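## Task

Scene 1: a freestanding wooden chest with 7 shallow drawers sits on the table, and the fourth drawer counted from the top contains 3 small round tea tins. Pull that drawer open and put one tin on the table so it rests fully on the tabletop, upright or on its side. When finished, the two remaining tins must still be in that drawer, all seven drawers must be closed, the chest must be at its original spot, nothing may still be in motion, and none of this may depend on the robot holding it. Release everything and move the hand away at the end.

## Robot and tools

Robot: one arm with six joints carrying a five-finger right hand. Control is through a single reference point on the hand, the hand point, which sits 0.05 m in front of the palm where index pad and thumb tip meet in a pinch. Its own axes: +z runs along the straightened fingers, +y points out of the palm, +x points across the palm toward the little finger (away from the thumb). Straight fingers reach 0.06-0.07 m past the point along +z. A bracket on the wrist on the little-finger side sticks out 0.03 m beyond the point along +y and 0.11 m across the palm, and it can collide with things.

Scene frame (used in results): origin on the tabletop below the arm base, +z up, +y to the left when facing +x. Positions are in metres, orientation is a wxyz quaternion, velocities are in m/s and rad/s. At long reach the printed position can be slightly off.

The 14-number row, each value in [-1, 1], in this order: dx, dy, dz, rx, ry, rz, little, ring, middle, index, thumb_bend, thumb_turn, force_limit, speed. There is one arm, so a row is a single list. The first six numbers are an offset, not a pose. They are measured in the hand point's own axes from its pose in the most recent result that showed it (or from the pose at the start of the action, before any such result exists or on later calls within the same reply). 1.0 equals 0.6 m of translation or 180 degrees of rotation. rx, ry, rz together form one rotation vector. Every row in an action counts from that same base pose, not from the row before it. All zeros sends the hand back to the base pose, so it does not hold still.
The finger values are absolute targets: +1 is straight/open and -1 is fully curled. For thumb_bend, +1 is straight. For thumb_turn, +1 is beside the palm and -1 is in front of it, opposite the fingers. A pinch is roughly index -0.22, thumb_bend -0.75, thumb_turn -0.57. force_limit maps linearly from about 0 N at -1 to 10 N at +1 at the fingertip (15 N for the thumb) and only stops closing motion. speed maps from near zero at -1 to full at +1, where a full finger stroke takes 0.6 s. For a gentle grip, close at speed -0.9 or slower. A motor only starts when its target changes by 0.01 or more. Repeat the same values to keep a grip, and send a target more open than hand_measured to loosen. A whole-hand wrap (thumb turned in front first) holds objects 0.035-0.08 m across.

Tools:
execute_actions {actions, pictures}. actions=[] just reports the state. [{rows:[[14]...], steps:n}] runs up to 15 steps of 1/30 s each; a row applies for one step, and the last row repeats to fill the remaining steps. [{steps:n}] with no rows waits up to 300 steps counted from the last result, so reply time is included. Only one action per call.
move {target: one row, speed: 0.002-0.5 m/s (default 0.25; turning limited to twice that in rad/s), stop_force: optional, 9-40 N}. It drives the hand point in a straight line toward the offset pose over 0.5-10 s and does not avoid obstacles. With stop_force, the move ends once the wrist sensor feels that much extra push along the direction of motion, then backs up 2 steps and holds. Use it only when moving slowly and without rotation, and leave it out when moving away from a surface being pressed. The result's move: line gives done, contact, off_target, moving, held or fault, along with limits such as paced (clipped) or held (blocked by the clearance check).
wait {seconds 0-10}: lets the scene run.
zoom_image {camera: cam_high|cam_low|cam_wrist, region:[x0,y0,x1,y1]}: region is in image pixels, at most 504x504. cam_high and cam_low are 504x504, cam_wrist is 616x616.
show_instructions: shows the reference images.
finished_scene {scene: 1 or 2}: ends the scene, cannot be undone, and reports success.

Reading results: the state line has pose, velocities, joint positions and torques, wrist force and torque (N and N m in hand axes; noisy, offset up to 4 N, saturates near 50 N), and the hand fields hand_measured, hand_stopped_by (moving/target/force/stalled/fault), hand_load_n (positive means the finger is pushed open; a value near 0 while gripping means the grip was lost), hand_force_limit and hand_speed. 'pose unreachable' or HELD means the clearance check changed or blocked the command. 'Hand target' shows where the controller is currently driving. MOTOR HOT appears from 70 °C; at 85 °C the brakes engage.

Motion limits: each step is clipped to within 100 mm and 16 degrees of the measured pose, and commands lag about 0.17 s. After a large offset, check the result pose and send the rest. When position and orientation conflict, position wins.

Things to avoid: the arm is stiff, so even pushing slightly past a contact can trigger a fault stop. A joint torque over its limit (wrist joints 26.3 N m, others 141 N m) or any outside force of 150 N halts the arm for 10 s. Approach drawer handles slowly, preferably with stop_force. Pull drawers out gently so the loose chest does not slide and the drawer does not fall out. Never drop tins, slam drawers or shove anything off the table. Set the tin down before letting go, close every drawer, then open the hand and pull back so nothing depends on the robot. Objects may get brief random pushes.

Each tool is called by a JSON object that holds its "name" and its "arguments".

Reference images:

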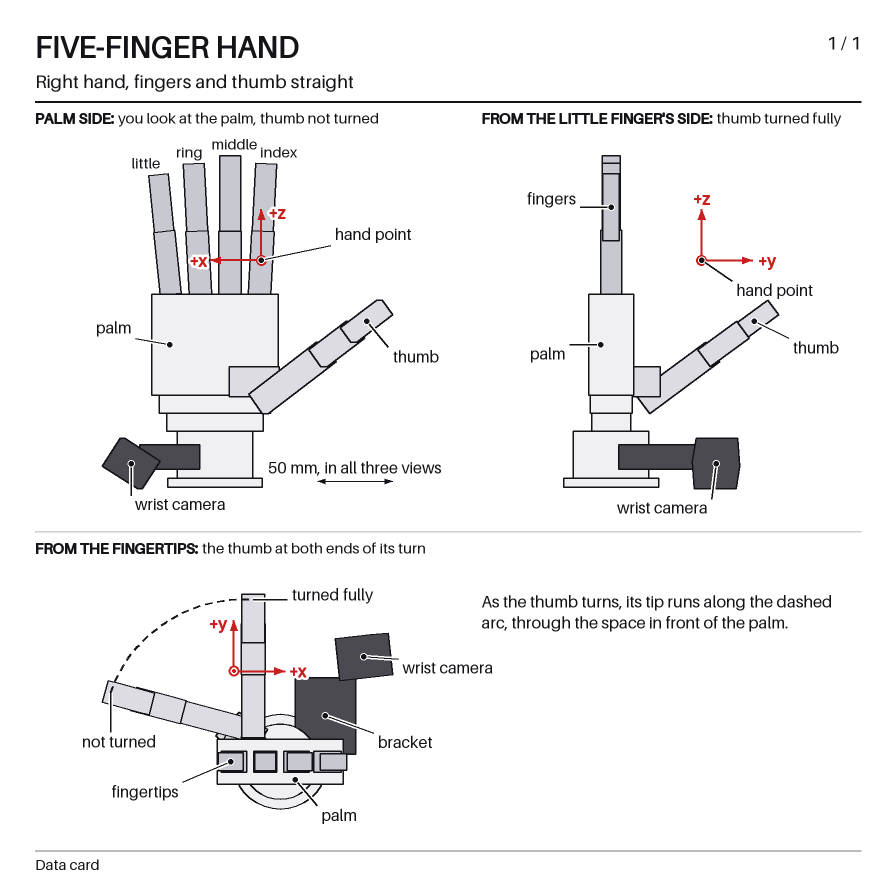

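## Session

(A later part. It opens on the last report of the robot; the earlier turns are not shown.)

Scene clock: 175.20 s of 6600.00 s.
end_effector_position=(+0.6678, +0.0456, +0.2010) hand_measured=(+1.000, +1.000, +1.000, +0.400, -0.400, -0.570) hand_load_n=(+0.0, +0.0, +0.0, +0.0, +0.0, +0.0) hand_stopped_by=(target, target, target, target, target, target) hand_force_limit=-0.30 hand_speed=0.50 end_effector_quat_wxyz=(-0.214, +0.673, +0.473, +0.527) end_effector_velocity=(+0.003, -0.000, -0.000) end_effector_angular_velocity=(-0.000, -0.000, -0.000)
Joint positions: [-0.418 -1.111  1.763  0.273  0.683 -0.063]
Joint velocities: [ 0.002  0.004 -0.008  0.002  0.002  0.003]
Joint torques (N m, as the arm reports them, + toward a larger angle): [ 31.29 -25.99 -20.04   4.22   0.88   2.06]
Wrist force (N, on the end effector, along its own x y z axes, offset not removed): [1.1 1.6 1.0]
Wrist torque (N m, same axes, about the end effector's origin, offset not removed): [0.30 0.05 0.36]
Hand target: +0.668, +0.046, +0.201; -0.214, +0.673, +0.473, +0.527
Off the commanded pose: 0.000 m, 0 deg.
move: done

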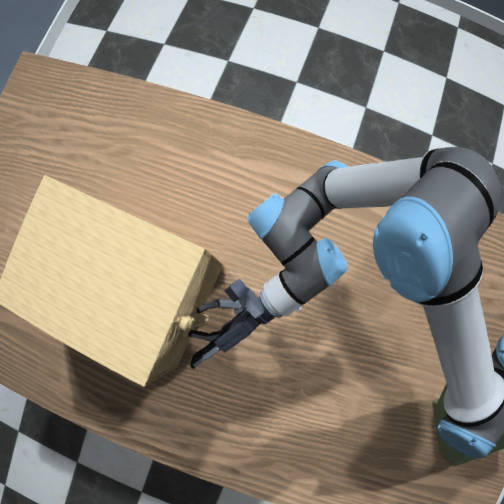

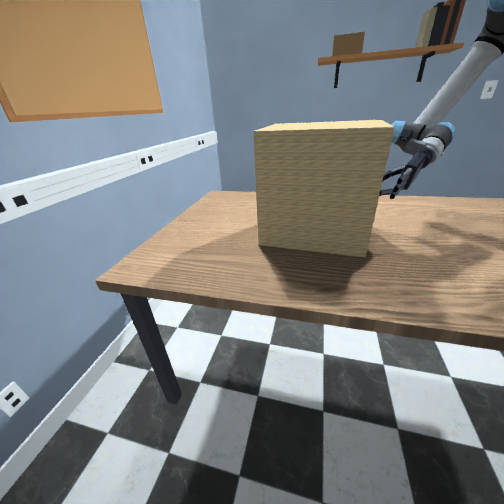

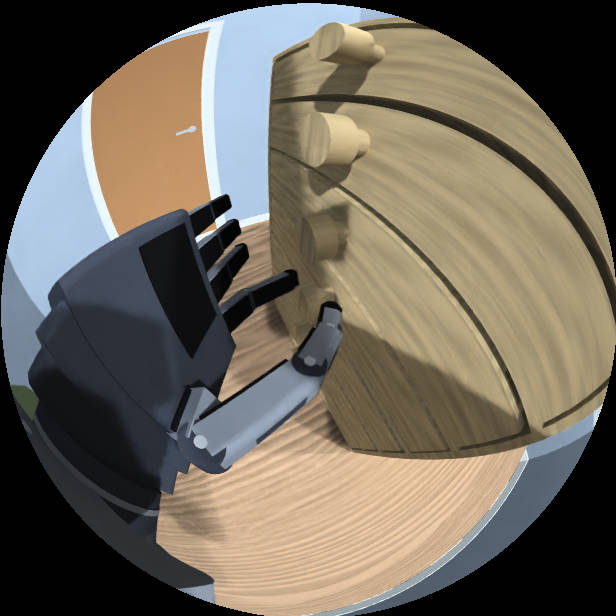

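{"name": "execute_actions", "arguments": {"actions": [{"rows":[[0,0,0,0,0,0,1,1,1,0.0,-0.9,-0.57,-0.6,-0.5]],"steps":15}], "pictures": false}}

{"name": "execute_actions", "arguments": {"actions": [{"rows":[[0,0,0,0,0,0,1,1,1,-0.3,-0.9,-0.57,-0.6,-0.5]],"steps":15}]}}

{"name": "zoom_image", "arguments": {"camera": "cam_wrist", "region": [250, 200, 430, 380]}}

{"name": "zoom_image", "arguments": {"camera": "cam_high", "region": [160, 280, 250, 370]}}

Scene clock: 177.97 s of 6600.00 s.
end_effector_position=(+0.6677, +0.0458, +0.2010) hand_measured=(+1.000, +1.000, +1.000, +0.210, -0.608, -0.570) hand_load_n=(+0.0, +0.0, +0.0, +7.0, +0.0, +0.0) hand_stopped_by=(target, target, target, force, moving, target) hand_force_limit=-0.60 hand_speed=-0.50 end_effector_quat_wxyz=(-0.214, +0.673, +0.473, +0.527) end_effector_velocity=(-0.000, -0.001, +0.000) end_effector_angular_velocity=(-0.001, -0.001, -0.001)
Joint positions: [-0.418 -1.111  1.763  0.273  0.683 -0.063]
Joint velocities: [-0.001 -0.001  0.001 -0.001 -0.    -0.001]
Joint torques (N m, as the arm reports them, + toward a larger angle): [  2.61 -53.32   4.9   -1.06  -4.25  -2.1 ]
Wrist force (N, on the end effector, along its own x y z axes, offset not removed): [-1.7 -3.1 5.2]
Wrist torque (N m, same axes, about the end effector's origin, offset not removed): [0.29 0.45 0.27]
Hand target: +0.668, +0.046, +0.201; -0.214, +0.673, +0.473, +0.527
Off the commanded pose: 0.000 m, 0 deg.
Steps of this call (steps 1 to 68: nothing new was sent; steps 69 to 83: all 15 steps of this action). Readings (end_effector_position | what the end effector reports):
69: (+0.6680, +0.0456, +0.2010) | hand_measured=(+1.000, +1.000, +1.000, +0.400, -0.400, -0.570) hand_load_n=(+0.0, +0.0, +0.0, +0.0, +0.0, +0.0) hand_stopped_by=(target, target, target, moving, moving, target) hand_force_limit=-0.60 hand_speed=-0.50
70: (+0.6680, +0.0456, +0.2010) | hand_measured=(+1.000, +1.000, +1.000, +0.400, -0.400, -0.570) hand_load_n=(+0.0, +0.0, +0.0, +0.0, +0.0, +0.0) hand_stopped_by=(target, target, target, moving, moving, target) hand_force_limit=-0.60 hand_speed=-0.50
72: (+0.6680, +0.0457, +0.2010) | hand_measured=(+1.000, +1.000, +1.000, +0.374, -0.416, -0.570) hand_load_n=(+0.0, +0.0, +0.0, +0.0, +0.0, +0.0) hand_stopped_by=(target, target, target, moving, moving, target) hand_force_limit=-0.60 hand_speed=-0.50
76: (+0.6678, +0.0458, +0.2009) | hand_measured=(+1.000, +1.000, +1.000, +0.264, -0.486, -0.570) hand_load_n=(+0.0, +0.0, +0.0, +0.0, +0.0, +0.0) hand_stopped_by=(target, target, target, moving, moving, target) hand_force_limit=-0.60 hand_speed=-0.50
83: the state above

Scene clock: 178.47 s of 6600.00 s.
end_effector_position=(+0.6677, +0.0458, +0.2010) hand_measured=(+1.000, +1.000, +1.000, +0.210, -0.872, -0.570) hand_load_n=(+0.0, +0.0, +0.0, +7.0, +0.0, +0.0) hand_stopped_by=(target, target, target, force, moving, target) hand_force_limit=-0.60 hand_speed=-0.50 end_effector_quat_wxyz=(-0.214, +0.673, +0.473, +0.527) end_effector_velocity=(+0.000, +0.000, +0.001) end_effector_angular_velocity=(+0.000, -0.001, +0.000)
Joint positions: [-0.418 -1.111  1.763  0.273  0.683 -0.063]
Joint velocities: [ 0.001 -0.    -0.001  0.001 -0.     0.   ]
Joint torques (N m, as the arm reports them, + toward a larger angle): [  5.99 -48.38   4.05  -0.81  -3.83  -1.92]
Wrist force (N, on the end effector, along its own x y z axes, offset not removed): [1.0 -4.6 5.4]
Wrist torque (N m, same axes, about the end effector's origin, offset not removed): [0.14 0.01 0.32]
Hand target: +0.668, +0.046, +0.201; -0.214, +0.673, +0.473, +0.527
Off the commanded pose: 0.000 m, 0 deg.
Steps of this call (steps 1 to 15: all 15 steps of this action). Readings (end_effector_position | what the end effector reports):
1: (+0.6677, +0.0458, +0.2010) | hand_measured=(+1.000, +1.000, +1.000, +0.210, -0.626, -0.570) hand_load_n=(+0.0, +0.0, +0.0, +7.0, +0.0, +0.0) hand_stopped_by=(target, target, target, force, moving, target) hand_force_limit=-0.60 hand_speed=-0.50
2: (+0.6677, +0.0458, +0.2010) | hand_measured=(+1.000, +1.000, +1.000, +0.210, -0.644, -0.570) hand_load_n=(+0.0, +0.0, +0.0, +7.0, +0.0, +0.0) hand_stopped_by=(target, target, target, force, moving, target) hand_force_limit=-0.60 hand_speed=-0.50
4: (+0.6677, +0.0458, +0.2010) | hand_measured=(+1.000, +1.000, +1.000, +0.210, -0.680, -0.570) hand_load_n=(+0.0, +0.0, +0.0, +7.0, +0.0, +0.0) hand_stopped_by=(target, target, target, force, moving, target) hand_force_limit=-0.60 hand_speed=-0.50
8: (+0.6677, +0.0458, +0.2010) | hand_measured=(+1.000, +1.000, +1.000, +0.210, -0.750, -0.570) hand_load_n=(+0.0, +0.0, +0.0, +7.0, +0.0, +0.0) hand_stopped_by=(target, target, target, force, moving, target) hand_force_limit=-0.60 hand_speed=-0.50
15: the state above

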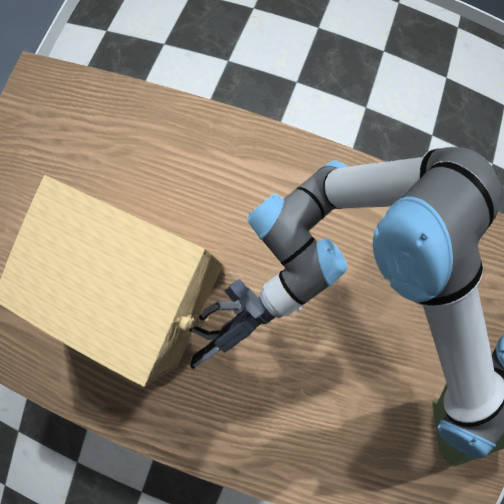

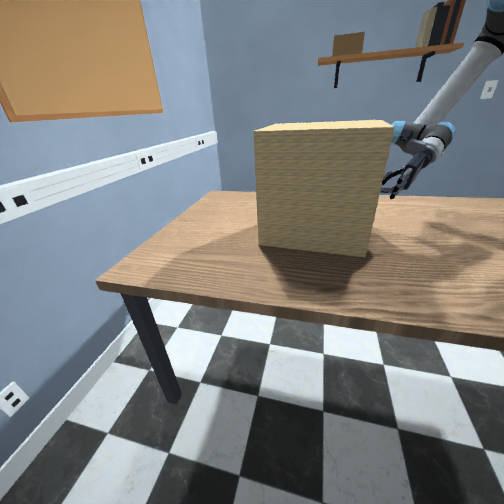

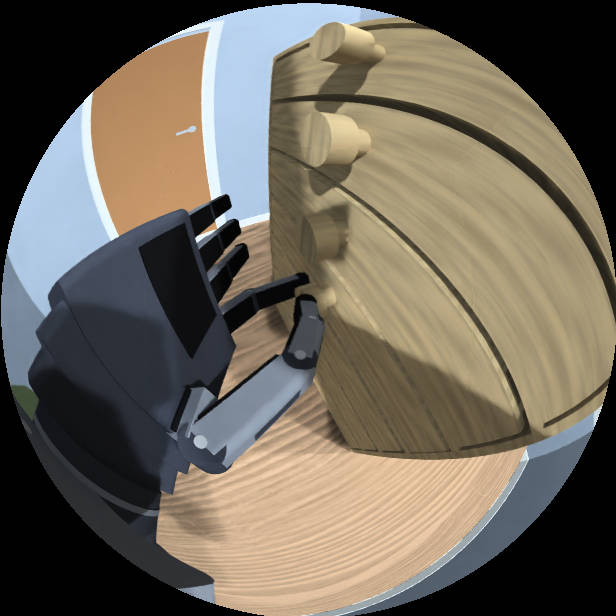

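Region (250, 200, 430, 380) of cam_wrist's 616x616 image, scaled by 2.800, with more detail than that image has.

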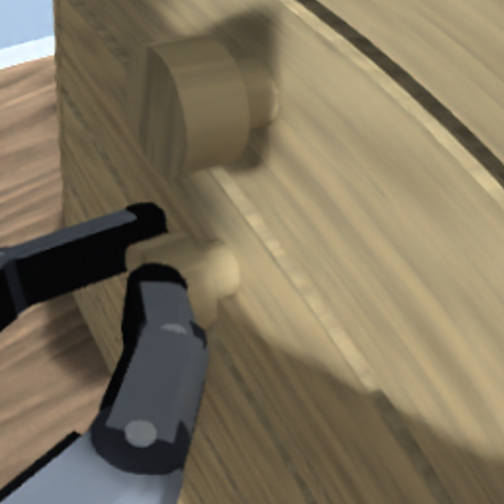

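Region (160, 280, 250, 370) of cam_high's 504x504 image, scaled by 5.600, with more detail than that image has.

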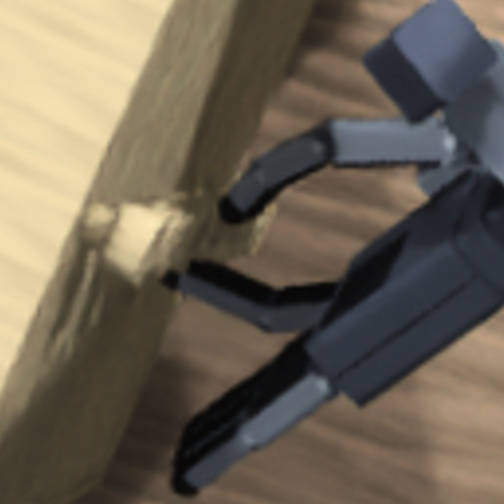

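{"name": "execute_actions", "arguments": {"actions": [{"rows":[[0,0,0,0,0,0,1,1,1,0.3,-0.45,-0.57,-0.6,0.6]],"steps":8}], "pictures": false}}

{"name": "move", "arguments": {"target": [-0.01,0,0.021,0,0,0,1,1,1,0.3,-0.45,-0.57,-0.6,0.6], "speed": 0.02}}

{"name": "execute_actions", "arguments": {"actions": [{"rows":[[0,0,0,0,0,0,1,1,1,-0.3,-0.45,-0.57,-0.5,-0.5]],"steps":15}], "pictures": false}}

{"name": "execute_actions", "arguments": {"actions": [{"rows":[[0,0,0,0,0,0,1,1,1,-0.3,-0.9,-0.57,-0.5,-0.5]],"steps":15}]}}

{"name": "zoom_image", "arguments": {"camera": "cam_wrist", "region": [250, 200, 430, 380]}}

{"name": "zoom_image", "arguments": {"camera": "cam_high", "region": [160, 280, 250, 370]}}

Scene clock: 182.13 s of 6600.00 s.
end_effector_position=(+0.6677, +0.0458, +0.2010) hand_measured=(+1.000, +1.000, +1.000, +0.300, -0.624, -0.570) hand_load_n=(+0.0, +0.0, +0.0, +0.0, +0.0, +0.0) hand_stopped_by=(target, target, target, target, moving, target) hand_force_limit=-0.60 hand_speed=0.60 end_effector_quat_wxyz=(-0.214, +0.673, +0.473, +0.527) end_effector_velocity=(-0.000, +0.000, -0.000) end_effector_angular_velocity=(+0.001, +0.001, +0.000)
Joint positions: [-0.418 -1.111  1.763  0.273  0.683 -0.063]
Joint velocities: [-0.     0.     0.001  0.    -0.     0.   ]
Joint torques (N m, as the arm reports them, + toward a larger angle): [ 25.33 -35.64  -2.08   0.74  -0.64  -1.24]
Wrist force (N, on the end effector, along its own x y z axes, offset not removed): [-0.1 -1.0 1.5]
Wrist torque (N m, same axes, about the end effector's origin, offset not removed): [-0.12 0.29 0.32]
Hand target: +0.668, +0.046, +0.201; -0.214, +0.673, +0.473, +0.527
Off the commanded pose: 0.000 m, 0 deg.
Steps of this call (steps 1 to 90: nothing new was sent; then 0.40 s passed at rest; steps 91 to 98: all 8 steps of this action). Readings (end_effector_position | what the end effector reports):
91: (+0.6677, +0.0458, +0.2010) | hand_measured=(+1.000, +1.000, +1.000, +0.210, -0.900, -0.570) hand_load_n=(+0.0, +0.0, +0.0, +7.0, +0.0, +0.0) hand_stopped_by=(target, target, target, moving, moving, target) hand_force_limit=-0.60 hand_speed=0.60
92: (+0.6677, +0.0458, +0.2010) | hand_measured=(+1.000, +1.000, +1.000, +0.210, -0.900, -0.570) hand_load_n=(+0.0, +0.0, +0.0, +7.0, +0.0, +0.0) hand_stopped_by=(target, target, target, moving, moving, target) hand_force_limit=-0.60 hand_speed=0.60
94: (+0.6677, +0.0458, +0.2010) | hand_measured=(+1.000, +1.000, +1.000, +0.290, -0.850, -0.570) hand_load_n=(+0.0, +0.0, +0.0, +0.5, +0.0, +0.0) hand_stopped_by=(target, target, target, moving, moving, target) hand_force_limit=-0.60 hand_speed=0.60
98: the state above

Scene clock: 183.43 s of 6600.00 s.
end_effector_position=(+0.6740, +0.0531, +0.1912) hand_measured=(+1.000, +1.000, +1.000, +0.300, -0.450, -0.570) hand_load_n=(+0.0, +0.0, +0.0, +0.0, +1.0, -1.0) hand_stopped_by=(target, target, target, target, target, target) hand_force_limit=-0.60 hand_speed=0.60 end_effector_quat_wxyz=(-0.214, +0.673, +0.473, +0.527) end_effector_velocity=(+0.001, +0.001, -0.002) end_effector_angular_velocity=(-0.000, +0.000, -0.001)
Joint positions: [-0.404 -1.081  1.743  0.25   0.691 -0.045]
Joint velocities: [ 0.002  0.005 -0.004 -0.004  0.002  0.004]
Joint torques (N m, as the arm reports them, + toward a larger angle): [ 30.99 -24.68 -19.84  -0.57   1.39   1.77]
Wrist force (N, on the end effector, along its own x y z axes, offset not removed): [2.6 1.2 -2.9]
Wrist torque (N m, same axes, about the end effector's origin, offset not removed): [-0.06 -0.05 0.30]
Hand target: +0.674, +0.053, +0.191; -0.214, +0.673, +0.473, +0.527
Off the commanded pose: 0.000 m, 0 deg.
move: done

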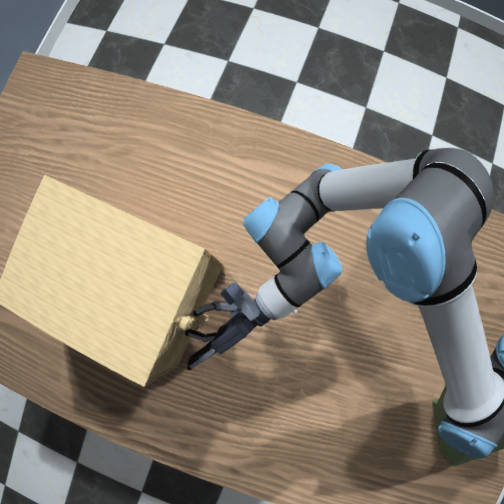

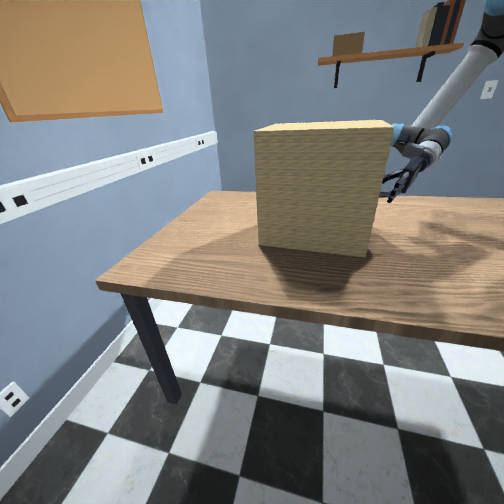

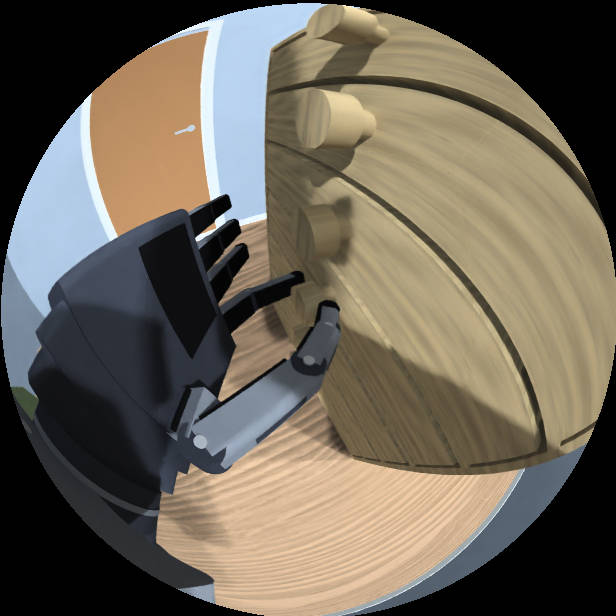

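Scene clock: 183.93 s of 6600.00 s.
end_effector_position=(+0.6740, +0.0531, +0.1912) hand_measured=(+1.000, +1.000, +1.000, +0.056, -0.448, -0.570) hand_load_n=(+0.0, +0.0, +0.0, +8.5, +3.0, -1.5) hand_stopped_by=(target, target, target, force, target, target) hand_force_limit=-0.50 hand_speed=-0.50 end_effector_quat_wxyz=(-0.214, +0.673, +0.473, +0.527) end_effector_velocity=(-0.000, +0.001, +0.000) end_effector_angular_velocity=(+0.000, +0.000, +0.001)
Joint positions: [-0.404 -1.081  1.743  0.25   0.691 -0.045]
Joint velocities: [ 0.001 -0.     0.     0.     0.     0.   ]
Joint torques (N m, as the arm reports them, + toward a larger angle): [ 23.27 -36.98  -1.28   3.06  -0.46  -1.93]
Wrist force (N, on the end effector, along its own x y z axes, offset not removed): [-1.5 0.6 -1.6]
Wrist torque (N m, same axes, about the end effector's origin, offset not removed): [0.12 0.37 0.30]
Hand target: +0.674, +0.053, +0.191; -0.214, +0.673, +0.473, +0.527
Off the commanded pose: 0.000 m, 0 deg.
Steps of this call (steps 1 to 15: all 15 steps of this action). Readings (end_effector_position | what the end effector reports):
1: (+0.6740, +0.0531, +0.1912) | hand_measured=(+1.000, +1.000, +1.000, +0.300, -0.450, -0.570) hand_load_n=(+0.0, +0.0, +0.0, +0.0, +1.0, -1.5) hand_stopped_by=(target, target, target, moving, target, target) hand_force_limit=-0.50 hand_speed=-0.50
2: (+0.6740, +0.0531, +0.1912) | hand_measured=(+1.000, +1.000, +1.000, +0.300, -0.450, -0.570) hand_load_n=(+0.0, +0.0, +0.0, +0.0, +1.0, -1.5) hand_stopped_by=(target, target, target, moving, target, target) hand_force_limit=-0.50 hand_speed=-0.50
4: (+0.6740, +0.0531, +0.1912) | hand_measured=(+1.000, +1.000, +1.000, +0.274, -0.450, -0.570) hand_load_n=(+0.0, +0.0, +0.0, +0.0, +1.0, -1.5) hand_stopped_by=(target, target, target, moving, target, target) hand_force_limit=-0.50 hand_speed=-0.50
8: (+0.6740, +0.0531, +0.1912) | hand_measured=(+1.000, +1.000, +1.000, +0.164, -0.450, -0.570) hand_load_n=(+0.0, +0.0, +0.0, +0.0, +1.0, -1.5) hand_stopped_by=(target, target, target, moving, target, target) hand_force_limit=-0.50 hand_speed=-0.50
15: the state above

Scene clock: 184.43 s of 6600.00 s.
end_effector_position=(+0.6740, +0.0531, +0.1912) hand_measured=(+1.000, +1.000, +1.000, +0.056, -0.458, -0.570) hand_load_n=(+0.0, +0.0, +0.0, +9.0, +4.5, -1.5) hand_stopped_by=(target, target, target, force, force, target) hand_force_limit=-0.50 hand_speed=-0.50 end_effector_quat_wxyz=(-0.214, +0.673, +0.473, +0.527) end_effector_velocity=(+0.000, -0.000, +0.000) end_effector_angular_velocity=(+0.000, -0.001, -0.000)
Joint positions: [-0.404 -1.081  1.743  0.25   0.691 -0.045]
Joint velocities: [ 0.    -0.    -0.001  0.    -0.     0.   ]
Joint torques (N m, as the arm reports them, + toward a larger angle): [ 23.62 -35.88   0.5    3.7   -0.9   -0.75]
Wrist force (N, on the end effector, along its own x y z axes, offset not removed): [-0.4 1.3 1.4]
Wrist torque (N m, same axes, about the end effector's origin, offset not removed): [0.13 0.12 0.26]
Hand target: +0.674, +0.053, +0.191; -0.214, +0.673, +0.473, +0.527
Off the commanded pose: 0.000 m, 0 deg.
Steps of this call (steps 1 to 15: all 15 steps of this action). Readings (end_effector_position | what the end effector reports):
1: (+0.6740, +0.0531, +0.1912) | hand_measured=(+1.000, +1.000, +1.000, +0.056, -0.448, -0.570) hand_load_n=(+0.0, +0.0, +0.0, +8.5, +3.0, -1.5) hand_stopped_by=(target, target, target, force, moving, target) hand_force_limit=-0.50 hand_speed=-0.50
2: (+0.6740, +0.0531, +0.1912) | hand_measured=(+1.000, +1.000, +1.000, +0.056, -0.448, -0.570) hand_load_n=(+0.0, +0.0, +0.0, +8.5, +3.0, -1.5) hand_stopped_by=(target, target, target, force, moving, target) hand_force_limit=-0.50 hand_speed=-0.50
4: (+0.6740, +0.0531, +0.1912) | hand_measured=(+1.000, +1.000, +1.000, +0.056, -0.460, -0.570) hand_load_n=(+0.0, +0.0, +0.0, +9.0, +5.0, -1.5) hand_stopped_by=(target, target, target, force, force, target) hand_force_limit=-0.50 hand_speed=-0.50
8: (+0.6740, +0.0531, +0.1912) | hand_measured=(+1.000, +1.000, +1.000, +0.056, -0.458, -0.570) hand_load_n=(+0.0, +0.0, +0.0, +9.0, +4.5, -1.5) hand_stopped_by=(target, target, target, force, force, target) hand_force_limit=-0.50 hand_speed=-0.50
15: the state above

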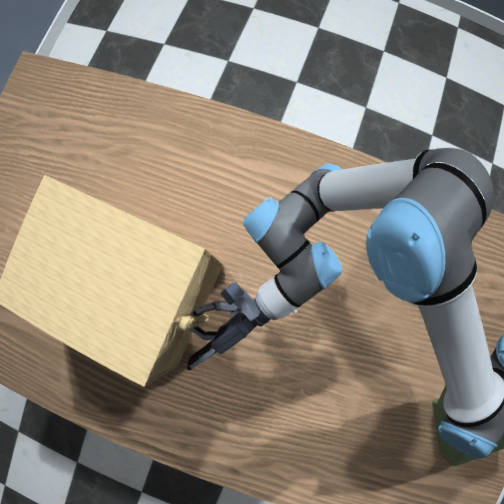

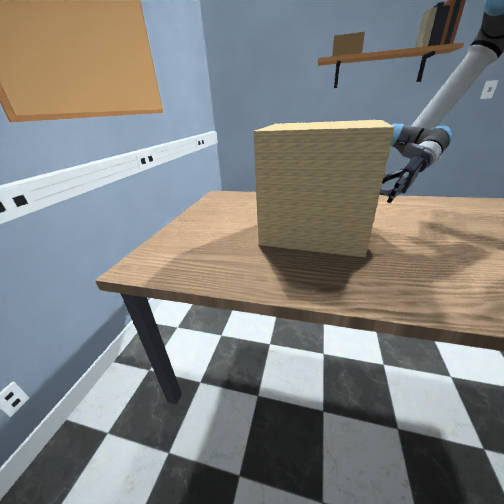

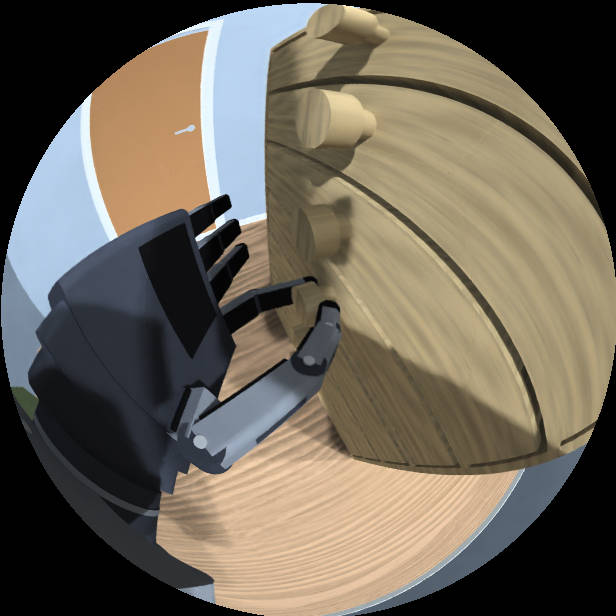

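Region (250, 200, 430, 380) of cam_wrist's 616x616 image, scaled by 2.800, with more detail than that image has.

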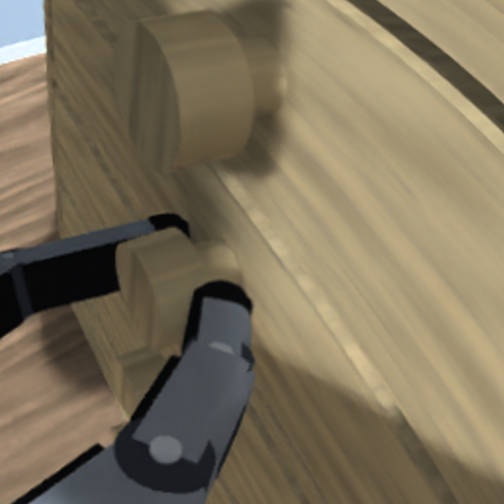

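Region (160, 280, 250, 370) of cam_high's 504x504 image, scaled by 5.600, with more detail than that image has.

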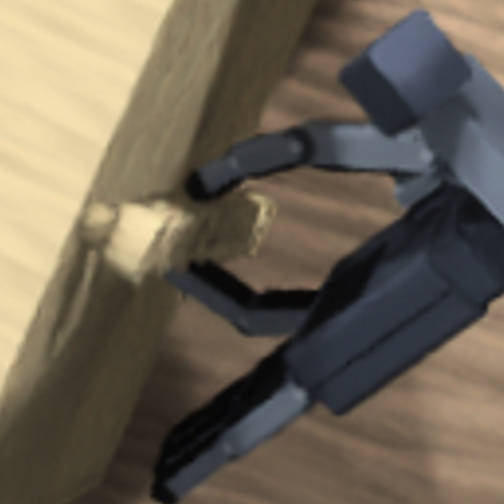

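{"name": "move", "arguments": {"target": [0,-0.0431,-0.0254,0,0,0,1,1,1,-0.3,-0.9,-0.57,-0.5,-0.5], "speed": 0.02}}

Scene clock: 187.07 s of 6600.00 s.
end_effector_position=(+0.6443, +0.0531, +0.1911) hand_measured=(+1.000, +1.000, +1.000, +0.056, -0.458, -0.570) hand_load_n=(+0.0, +0.0, +0.0, +9.0, +5.5, -1.5) hand_stopped_by=(target, target, target, force, force, target) hand_force_limit=-0.50 hand_speed=-0.50 end_effector_quat_wxyz=(-0.214, +0.673, +0.473, +0.527) end_effector_velocity=(-0.002, +0.000, +0.000) end_effector_angular_velocity=(+0.000, -0.000, +0.000)
Joint positions: [-0.435 -1.115  1.836  0.222  0.672 -0.084]
Joint velocities: [-0.002 -0.002  0.007 -0.002 -0.001 -0.003]
Joint torques (N m, as the arm reports them, + toward a larger angle): [  3.8  -48.79   8.23   0.27  -4.18  -2.  ]
Wrist force (N, on the end effector, along its own x y z axes, offset not removed): [-0.6 -0.2 5.1]
Wrist torque (N m, same axes, about the end effector's origin, offset not removed): [-0.32 -0.04 0.25]
Hand target: +0.644, +0.053, +0.191; -0.214, +0.673, +0.473, +0.527
Off the commanded pose: 0.000 m, 0 deg.
move: done

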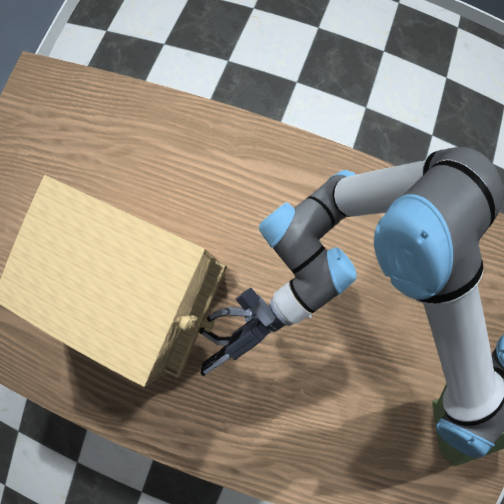

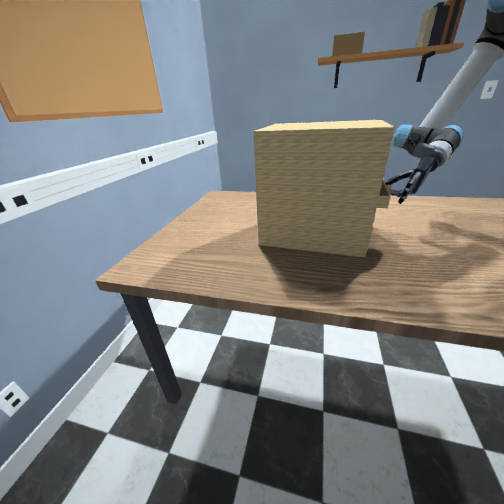

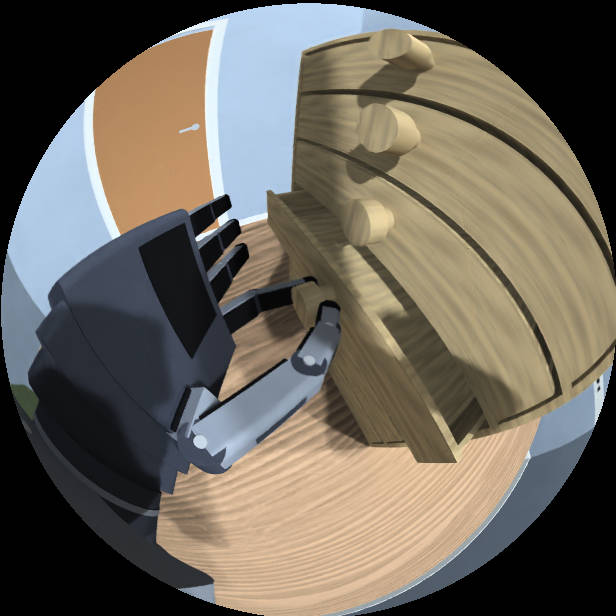

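{"name": "move", "arguments": {"target": [0.002,-0.0885,-0.047,0,0,0,1,1,1,-0.3,-0.9,-0.57,-0.5,-0.5], "speed": 0.03}}

Scene clock: 191.10 s of 6600.00 s.
end_effector_position=(+0.5845, +0.0560, +0.1910) hand_measured=(+1.000, +1.000, +1.000, +0.056, -0.458, -0.570) hand_load_n=(+0.0, +0.0, +0.0, +8.5, +5.5, -1.5) hand_stopped_by=(target, target, target, force, force, target) hand_force_limit=-0.50 hand_speed=-0.50 end_effector_quat_wxyz=(-0.214, +0.673, +0.473, +0.527) end_effector_velocity=(-0.003, -0.000, -0.000) end_effector_angular_velocity=(-0.000, +0.000, -0.000)
Joint positions: [-0.504 -1.17   2.016  0.172  0.634 -0.179]
Joint velocities: [-0.004 -0.001  0.008 -0.001 -0.002 -0.006]
Joint torques (N m, as the arm reports them, + toward a larger angle): [  5.85 -45.38  13.46   0.2   -4.58  -1.8 ]
Wrist force (N, on the end effector, along its own x y z axes, offset not removed): [-1.2 3.3 0.5]
Wrist torque (N m, same axes, about the end effector's origin, offset not removed): [0.50 0.16 0.38]
Hand target: +0.584, +0.056, +0.191; -0.214, +0.673, +0.473, +0.527
Off the commanded pose: 0.000 m, 0 deg.
move: done

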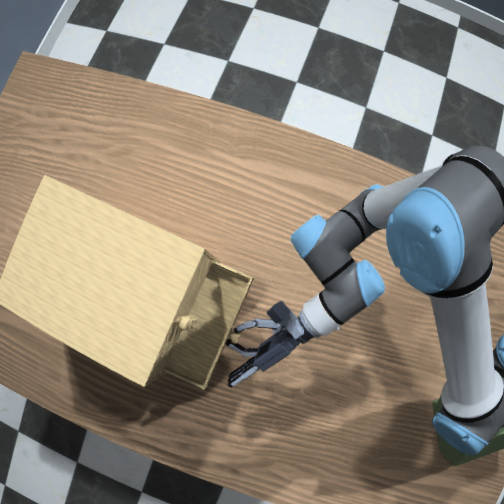

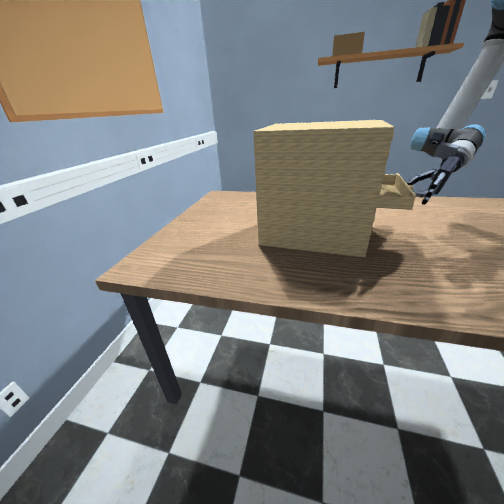

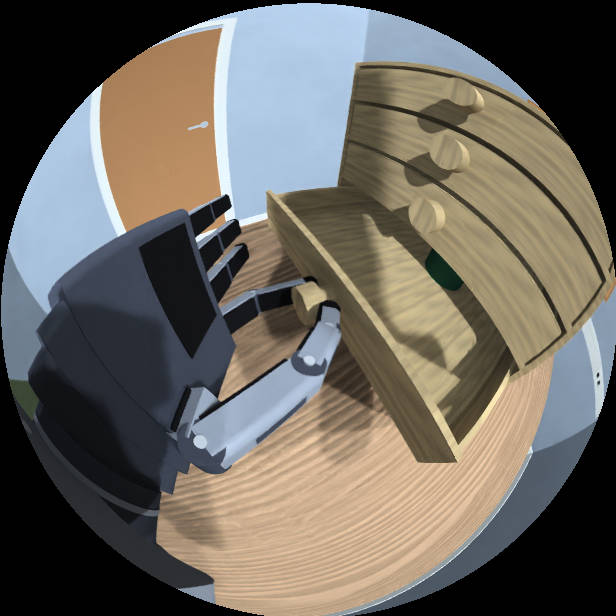

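{"name": "move", "arguments": {"target": [0.002,-0.1175,-0.064,0,0,0,1,1,1,-0.3,-0.9,-0.57,-0.5,-0.5], "speed": 0.035}}

Scene clock: 194.40 s of 6600.00 s.
end_effector_position=(+0.5046, +0.0588, +0.1909) hand_measured=(+1.000, +1.000, +1.000, +0.056, -0.458, -0.570) hand_load_n=(+0.0, +0.0, +0.0, +8.5, +6.0, -1.5) hand_stopped_by=(target, target, target, force, force, target) hand_force_limit=-0.50 hand_speed=-0.50 end_effector_quat_wxyz=(-0.214, +0.673, +0.473, +0.527) end_effector_velocity=(-0.003, +0.000, -0.000) end_effector_angular_velocity=(+0.001, +0.000, +0.001)
Joint positions: [-0.644 -1.197  2.242  0.155  0.571 -0.401]
Joint velocities: [-0.007  0.002  0.007  0.003 -0.003 -0.013]
Joint torques (N m, as the arm reports them, + toward a larger angle): [  0.74 -17.32  18.41   4.77  -4.49  -2.29]
Wrist force (N, on the end effector, along its own x y z axes, offset not removed): [-2.4 0.2 1.2]
Wrist torque (N m, same axes, about the end effector's origin, offset not removed): [0.05 0.25 0.20]
Hand target: +0.504, +0.059, +0.191; -0.214, +0.673, +0.473, +0.527
Off the commanded pose: 0.000 m, 0 deg.
move: done

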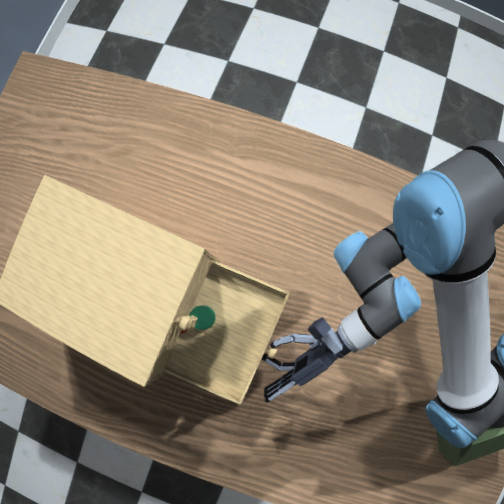

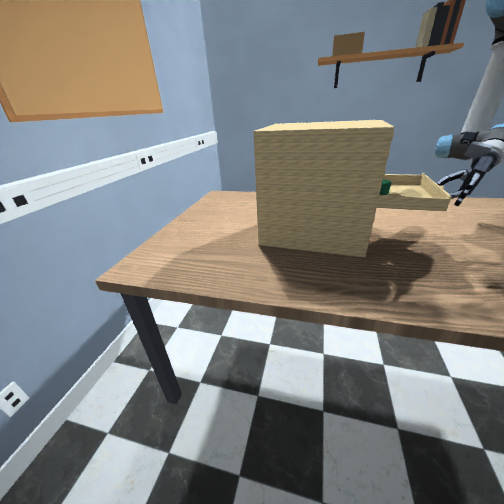

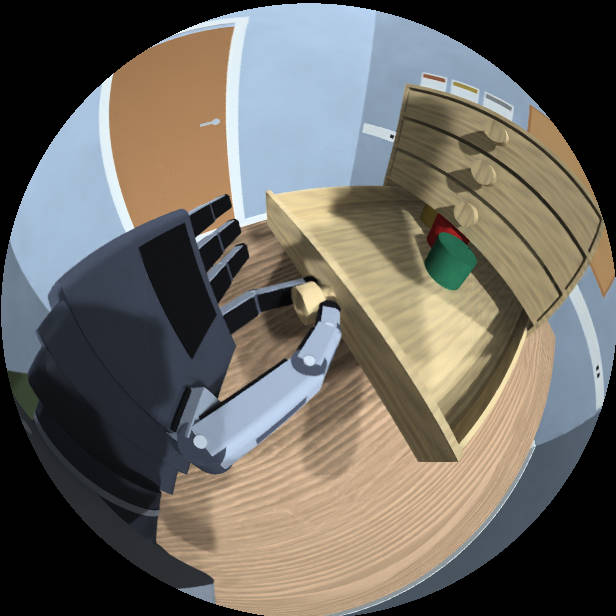

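{"name": "move", "arguments": {"target": [0.001,-0.066,-0.036,0,0,0,1,1,1,-0.3,-0.9,-0.57,-0.5,-0.5], "speed": 0.03}}

{"name": "zoom_image", "arguments": {"camera": "cam_high", "region": [150, 240, 330, 420]}}

{"name": "zoom_image", "arguments": {"camera": "cam_low", "region": [340, 110, 504, 270]}}

Scene clock: 198.03 s of 6600.00 s.
end_effector_position=(+0.4598, +0.0604, +0.1908) hand_measured=(+1.000, +1.000, +1.000, +0.056, -0.458, -0.570) hand_load_n=(+0.0, +0.0, +0.0, +8.5, +6.0, -1.5) hand_stopped_by=(target, target, target, force, force, target) hand_force_limit=-0.50 hand_speed=-0.50 end_effector_quat_wxyz=(-0.214, +0.673, +0.473, +0.527) end_effector_velocity=(-0.002, -0.000, -0.000) end_effector_angular_velocity=(-0.000, -0.002, +0.001)
Joint positions: [-0.763 -1.165  2.368  0.183  0.538 -0.618]
Joint velocities: [-0.008  0.005  0.004  0.006 -0.002 -0.019]
Joint torques (N m, as the arm reports them, + toward a larger angle): [ -1.6  -15.64  21.82   4.83  -4.4   -1.78]
Wrist force (N, on the end effector, along its own x y z axes, offset not removed): [0.4 2.5 2.3]
Wrist torque (N m, same axes, about the end effector's origin, offset not removed): [0.26 -0.10 0.43]
Hand target: +0.460, +0.060, +0.191; -0.214, +0.673, +0.473, +0.527
Off the commanded pose: 0.000 m, 0 deg.
move: done

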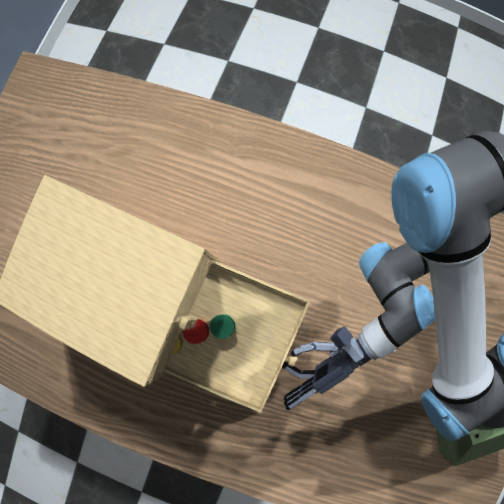

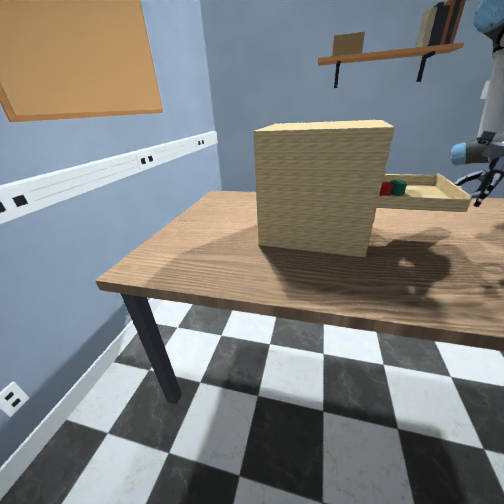

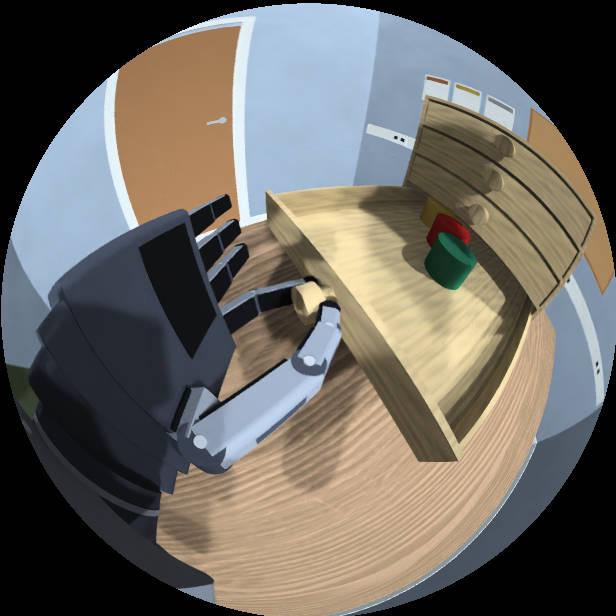

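Region (150, 240, 330, 420) of cam_high's 504x504 image, scaled by 2.800, with more detail than that image has.

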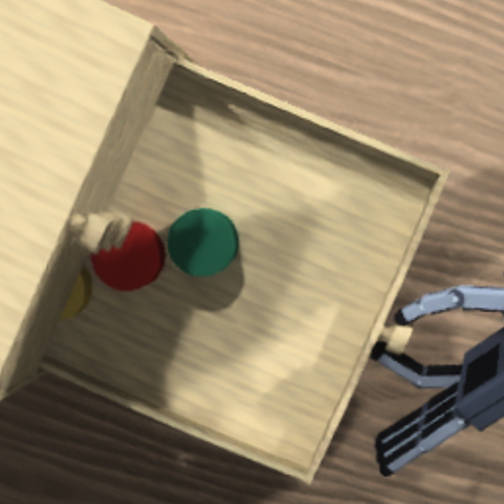

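Region (340, 110, 504, 270) of cam_low's 504x504 image, scaled by 3.073, with more detail than that image has; it fills the top 492 rows of this view, and the rest is white.

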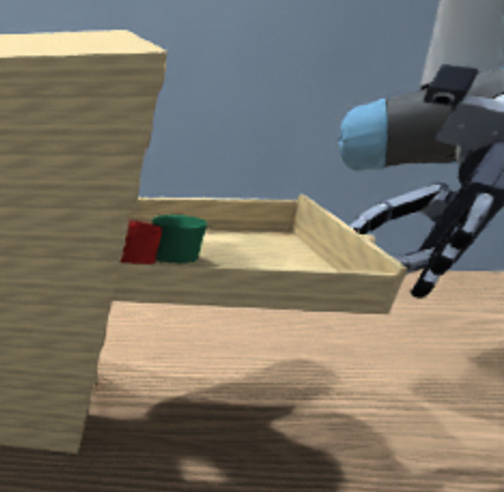

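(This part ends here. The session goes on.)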